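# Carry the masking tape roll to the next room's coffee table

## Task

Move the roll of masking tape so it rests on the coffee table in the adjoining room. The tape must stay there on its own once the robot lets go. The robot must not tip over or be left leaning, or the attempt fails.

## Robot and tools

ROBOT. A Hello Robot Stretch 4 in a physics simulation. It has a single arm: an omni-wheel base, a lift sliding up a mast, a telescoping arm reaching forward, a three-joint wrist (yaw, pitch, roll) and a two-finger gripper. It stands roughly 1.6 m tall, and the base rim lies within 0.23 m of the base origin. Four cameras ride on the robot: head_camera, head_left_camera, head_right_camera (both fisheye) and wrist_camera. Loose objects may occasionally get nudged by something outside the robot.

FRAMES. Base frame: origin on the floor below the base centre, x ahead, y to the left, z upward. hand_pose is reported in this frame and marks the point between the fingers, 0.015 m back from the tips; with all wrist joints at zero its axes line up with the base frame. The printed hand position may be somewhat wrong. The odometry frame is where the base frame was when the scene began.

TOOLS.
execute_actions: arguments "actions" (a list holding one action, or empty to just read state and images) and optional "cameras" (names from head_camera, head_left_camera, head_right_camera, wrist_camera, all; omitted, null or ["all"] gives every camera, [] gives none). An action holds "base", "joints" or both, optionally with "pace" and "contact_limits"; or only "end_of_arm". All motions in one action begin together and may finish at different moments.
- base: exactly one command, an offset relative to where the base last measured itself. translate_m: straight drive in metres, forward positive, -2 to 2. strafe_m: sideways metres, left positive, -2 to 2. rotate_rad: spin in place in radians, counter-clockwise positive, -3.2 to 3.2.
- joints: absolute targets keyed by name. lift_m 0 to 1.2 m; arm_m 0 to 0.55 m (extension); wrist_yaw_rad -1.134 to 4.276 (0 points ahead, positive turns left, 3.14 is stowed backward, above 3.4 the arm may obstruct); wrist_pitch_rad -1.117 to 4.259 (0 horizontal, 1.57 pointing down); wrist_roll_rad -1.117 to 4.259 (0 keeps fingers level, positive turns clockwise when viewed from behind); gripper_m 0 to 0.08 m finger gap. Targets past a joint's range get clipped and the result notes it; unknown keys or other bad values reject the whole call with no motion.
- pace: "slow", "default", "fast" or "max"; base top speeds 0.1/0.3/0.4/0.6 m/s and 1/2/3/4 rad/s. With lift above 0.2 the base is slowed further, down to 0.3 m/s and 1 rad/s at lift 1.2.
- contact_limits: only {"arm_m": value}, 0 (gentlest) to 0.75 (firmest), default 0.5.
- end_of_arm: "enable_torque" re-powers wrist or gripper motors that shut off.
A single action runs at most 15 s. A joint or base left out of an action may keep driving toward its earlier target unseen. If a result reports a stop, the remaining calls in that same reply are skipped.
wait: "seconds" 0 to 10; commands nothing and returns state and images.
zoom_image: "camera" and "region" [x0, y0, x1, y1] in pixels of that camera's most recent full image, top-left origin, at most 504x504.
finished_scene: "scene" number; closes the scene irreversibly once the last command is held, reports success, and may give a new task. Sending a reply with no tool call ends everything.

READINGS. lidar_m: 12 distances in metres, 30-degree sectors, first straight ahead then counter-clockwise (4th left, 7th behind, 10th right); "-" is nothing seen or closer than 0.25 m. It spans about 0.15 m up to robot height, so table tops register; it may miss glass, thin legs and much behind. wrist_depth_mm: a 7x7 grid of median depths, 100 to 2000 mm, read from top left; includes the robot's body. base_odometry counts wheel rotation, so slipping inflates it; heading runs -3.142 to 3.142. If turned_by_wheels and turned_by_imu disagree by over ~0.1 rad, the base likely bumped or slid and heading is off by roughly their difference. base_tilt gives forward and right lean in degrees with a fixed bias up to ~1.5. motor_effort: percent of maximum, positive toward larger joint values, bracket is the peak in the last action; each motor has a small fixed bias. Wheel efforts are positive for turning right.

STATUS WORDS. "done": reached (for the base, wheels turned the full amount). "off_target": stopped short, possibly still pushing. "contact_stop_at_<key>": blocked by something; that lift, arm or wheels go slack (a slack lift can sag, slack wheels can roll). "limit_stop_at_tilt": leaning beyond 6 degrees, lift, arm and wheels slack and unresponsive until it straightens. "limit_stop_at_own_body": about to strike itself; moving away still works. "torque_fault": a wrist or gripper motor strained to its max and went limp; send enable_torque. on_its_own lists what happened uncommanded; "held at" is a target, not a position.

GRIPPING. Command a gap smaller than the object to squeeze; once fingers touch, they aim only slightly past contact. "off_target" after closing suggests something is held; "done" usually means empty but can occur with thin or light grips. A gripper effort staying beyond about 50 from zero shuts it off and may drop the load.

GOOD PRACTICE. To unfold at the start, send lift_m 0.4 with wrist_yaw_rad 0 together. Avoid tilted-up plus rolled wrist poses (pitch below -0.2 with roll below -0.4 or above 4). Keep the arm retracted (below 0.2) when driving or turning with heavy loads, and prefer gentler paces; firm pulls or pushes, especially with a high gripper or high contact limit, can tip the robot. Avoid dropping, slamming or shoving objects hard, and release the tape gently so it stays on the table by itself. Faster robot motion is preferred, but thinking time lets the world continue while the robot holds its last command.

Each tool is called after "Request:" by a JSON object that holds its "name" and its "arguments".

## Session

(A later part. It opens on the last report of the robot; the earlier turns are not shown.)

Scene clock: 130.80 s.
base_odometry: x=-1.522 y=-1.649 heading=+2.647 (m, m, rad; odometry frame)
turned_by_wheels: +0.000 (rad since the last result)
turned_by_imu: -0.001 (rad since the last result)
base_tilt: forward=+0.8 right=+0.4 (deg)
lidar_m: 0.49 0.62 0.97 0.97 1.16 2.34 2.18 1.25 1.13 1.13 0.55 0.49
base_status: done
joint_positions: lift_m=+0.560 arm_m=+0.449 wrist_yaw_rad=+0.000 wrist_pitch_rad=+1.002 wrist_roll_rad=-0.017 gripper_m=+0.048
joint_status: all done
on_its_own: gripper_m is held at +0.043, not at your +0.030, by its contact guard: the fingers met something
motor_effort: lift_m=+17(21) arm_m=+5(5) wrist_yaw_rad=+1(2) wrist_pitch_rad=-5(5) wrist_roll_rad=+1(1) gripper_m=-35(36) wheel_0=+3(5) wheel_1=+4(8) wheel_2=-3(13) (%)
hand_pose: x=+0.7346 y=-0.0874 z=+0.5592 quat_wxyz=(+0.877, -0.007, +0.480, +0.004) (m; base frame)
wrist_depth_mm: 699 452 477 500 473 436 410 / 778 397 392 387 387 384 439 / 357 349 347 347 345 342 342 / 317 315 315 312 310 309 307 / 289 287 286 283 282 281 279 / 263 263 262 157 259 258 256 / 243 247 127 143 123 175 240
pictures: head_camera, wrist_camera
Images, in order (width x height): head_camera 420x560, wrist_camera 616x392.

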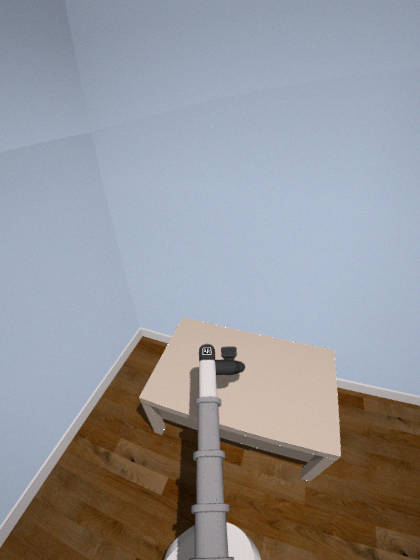

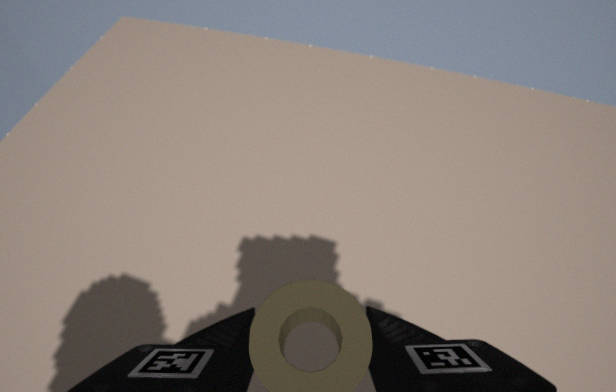

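Request:
{"name": "execute_actions", "arguments": {"actions": [{"joints":{"lift_m":0.48},"pace":"slow"}], "cameras": []}}

Request:
{"name": "execute_actions", "arguments": {"actions": [{"joints":{"gripper_m":0.08}}], "cameras": []}}

Request:
{"name": "execute_actions", "arguments": {"actions": [{"joints":{"lift_m":0.56}}], "cameras": ["wrist_camera"]}}

Scene clock: 140.47 s.
base_odometry: x=-1.522 y=-1.649 heading=+2.647 (m, m, rad; odometry frame)
turned_by_wheels: +0.000 (rad since the last result)
turned_by_imu: +0.000 (rad since the last result)
base_tilt: forward=+0.8 right=+0.4 (deg)
lidar_m: 0.50 0.62 0.96 0.96 1.21 2.35 2.19 1.26 1.12 1.14 0.55 0.49
base_status: not commanded
joint_positions: lift_m=+0.480 arm_m=+0.449 wrist_yaw_rad=+0.000 wrist_pitch_rad=+1.002 wrist_roll_rad=-0.017 gripper_m=+0.048
joint_status: all done
on_its_own: gripper_m is held at +0.043, not at your +0.030, by its contact guard: the fingers met something
motor_effort: lift_m=+16(18) arm_m=+5(5) wrist_yaw_rad=-1(1) wrist_pitch_rad=-7(3) wrist_roll_rad=+1(1) gripper_m=-36(35) wheel_0=+3(3) wheel_1=+5(5) wheel_2=-4(4) (%)
hand_pose: x=+0.7346 y=-0.0874 z=+0.4792 quat_wxyz=(+0.877, -0.007, +0.480, +0.004) (m; base frame)
wrist_depth_mm: 315 312 310 306 304 300 303 / 278 274 272 270 268 267 267 / 246 244 242 240 239 237 236 / 220 220 218 217 216 214 214 / 200 200 198 198 197 195 194 / 183 182 182 157 180 179 178 / 169 170 127 143 123 138 -
pictures: none
No camera images: the call's "cameras" was empty. Leave "cameras" out to get every camera's image.

Scene clock: 141.50 s.
base_odometry: x=-1.522 y=-1.649 heading=+2.647 (m, m, rad; odometry frame)
turned_by_wheels: +0.000 (rad since the last result)
turned_by_imu: +0.000 (rad since the last result)
base_tilt: forward=+0.8 right=+0.4 (deg)
lidar_m: 0.50 0.59 0.95 0.97 1.20 2.33 2.18 1.28 1.13 1.13 0.56 0.47
base_status: not commanded
joint_positions: lift_m=+0.480 arm_m=+0.449 wrist_yaw_rad=+0.000 wrist_pitch_rad=+1.002 wrist_roll_rad=-0.017 gripper_m=+0.080
joint_status: all done
motor_effort: lift_m=+17(17) arm_m=+5(5) wrist_yaw_rad=+1(0) wrist_pitch_rad=-4(6) wrist_roll_rad=+1(1) gripper_m=+1(33) wheel_0=+3(3) wheel_1=+4(4) wheel_2=-3(4) (%)
hand_pose: x=+0.7346 y=-0.0874 z=+0.4792 quat_wxyz=(+0.877, -0.007, +0.480, +0.004) (m; base frame)
wrist_depth_mm: 317 312 312 309 307 301 301 / 278 274 272 270 267 267 267 / 246 244 243 240 239 238 237 / 220 220 218 217 216 214 213 / 200 199 199 198 196 195 194 / 183 182 182 159 180 179 178 / 171 104 154 145 155 107 -
pictures: none
No camera images: the call's "cameras" was empty. Leave "cameras" out to get every camera's image.

Scene clock: 142.80 s.
base_odometry: x=-1.522 y=-1.649 heading=+2.647 (m, m, rad; odometry frame)
turned_by_wheels: +0.000 (rad since the last result)
turned_by_imu: +0.000 (rad since the last result)
base_tilt: forward=+0.8 right=+0.5 (deg)
lidar_m: 0.49 0.60 0.94 0.96 1.20 2.33 2.19 1.25 1.13 1.13 0.56 0.48
base_status: not commanded
joint_positions: lift_m=+0.560 arm_m=+0.449 wrist_yaw_rad=+0.000 wrist_pitch_rad=+1.002 wrist_roll_rad=-0.017 gripper_m=+0.080
joint_status: all done
motor_effort: lift_m=+21(21) arm_m=+5(5) wrist_yaw_rad=+1(0) wrist_pitch_rad=-4(4) wrist_roll_rad=+0(1) gripper_m=+3(3) wheel_0=+3(3) wheel_1=+4(4) wheel_2=-3(3) (%)
hand_pose: x=+0.7346 y=-0.0874 z=+0.5589 quat_wxyz=(+0.877, -0.007, +0.480, +0.004) (m; base frame)
wrist_depth_mm: 691 452 480 500 473 436 407 / 778 397 392 389 384 384 439 / 355 351 347 345 343 342 342 / 317 317 314 312 310 309 307 / 287 287 285 285 285 279 278 / 264 264 263 262 259 257 257 / 246 104 234 225 235 107 -
pictures: wrist_camera
Images, in order (width x height): wrist_camera 616x392.

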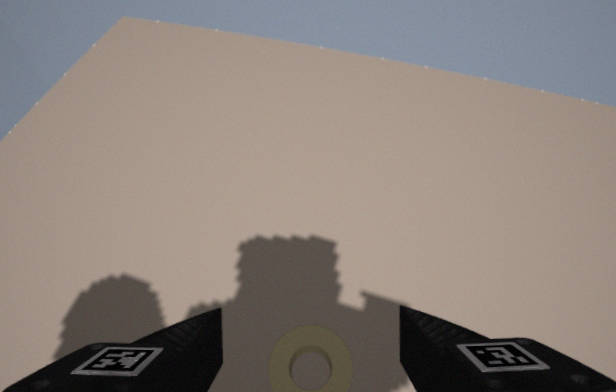

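Request:
{"name": "finished_scene", "arguments": {"scene": 2}}

The scene is finished: the task was done.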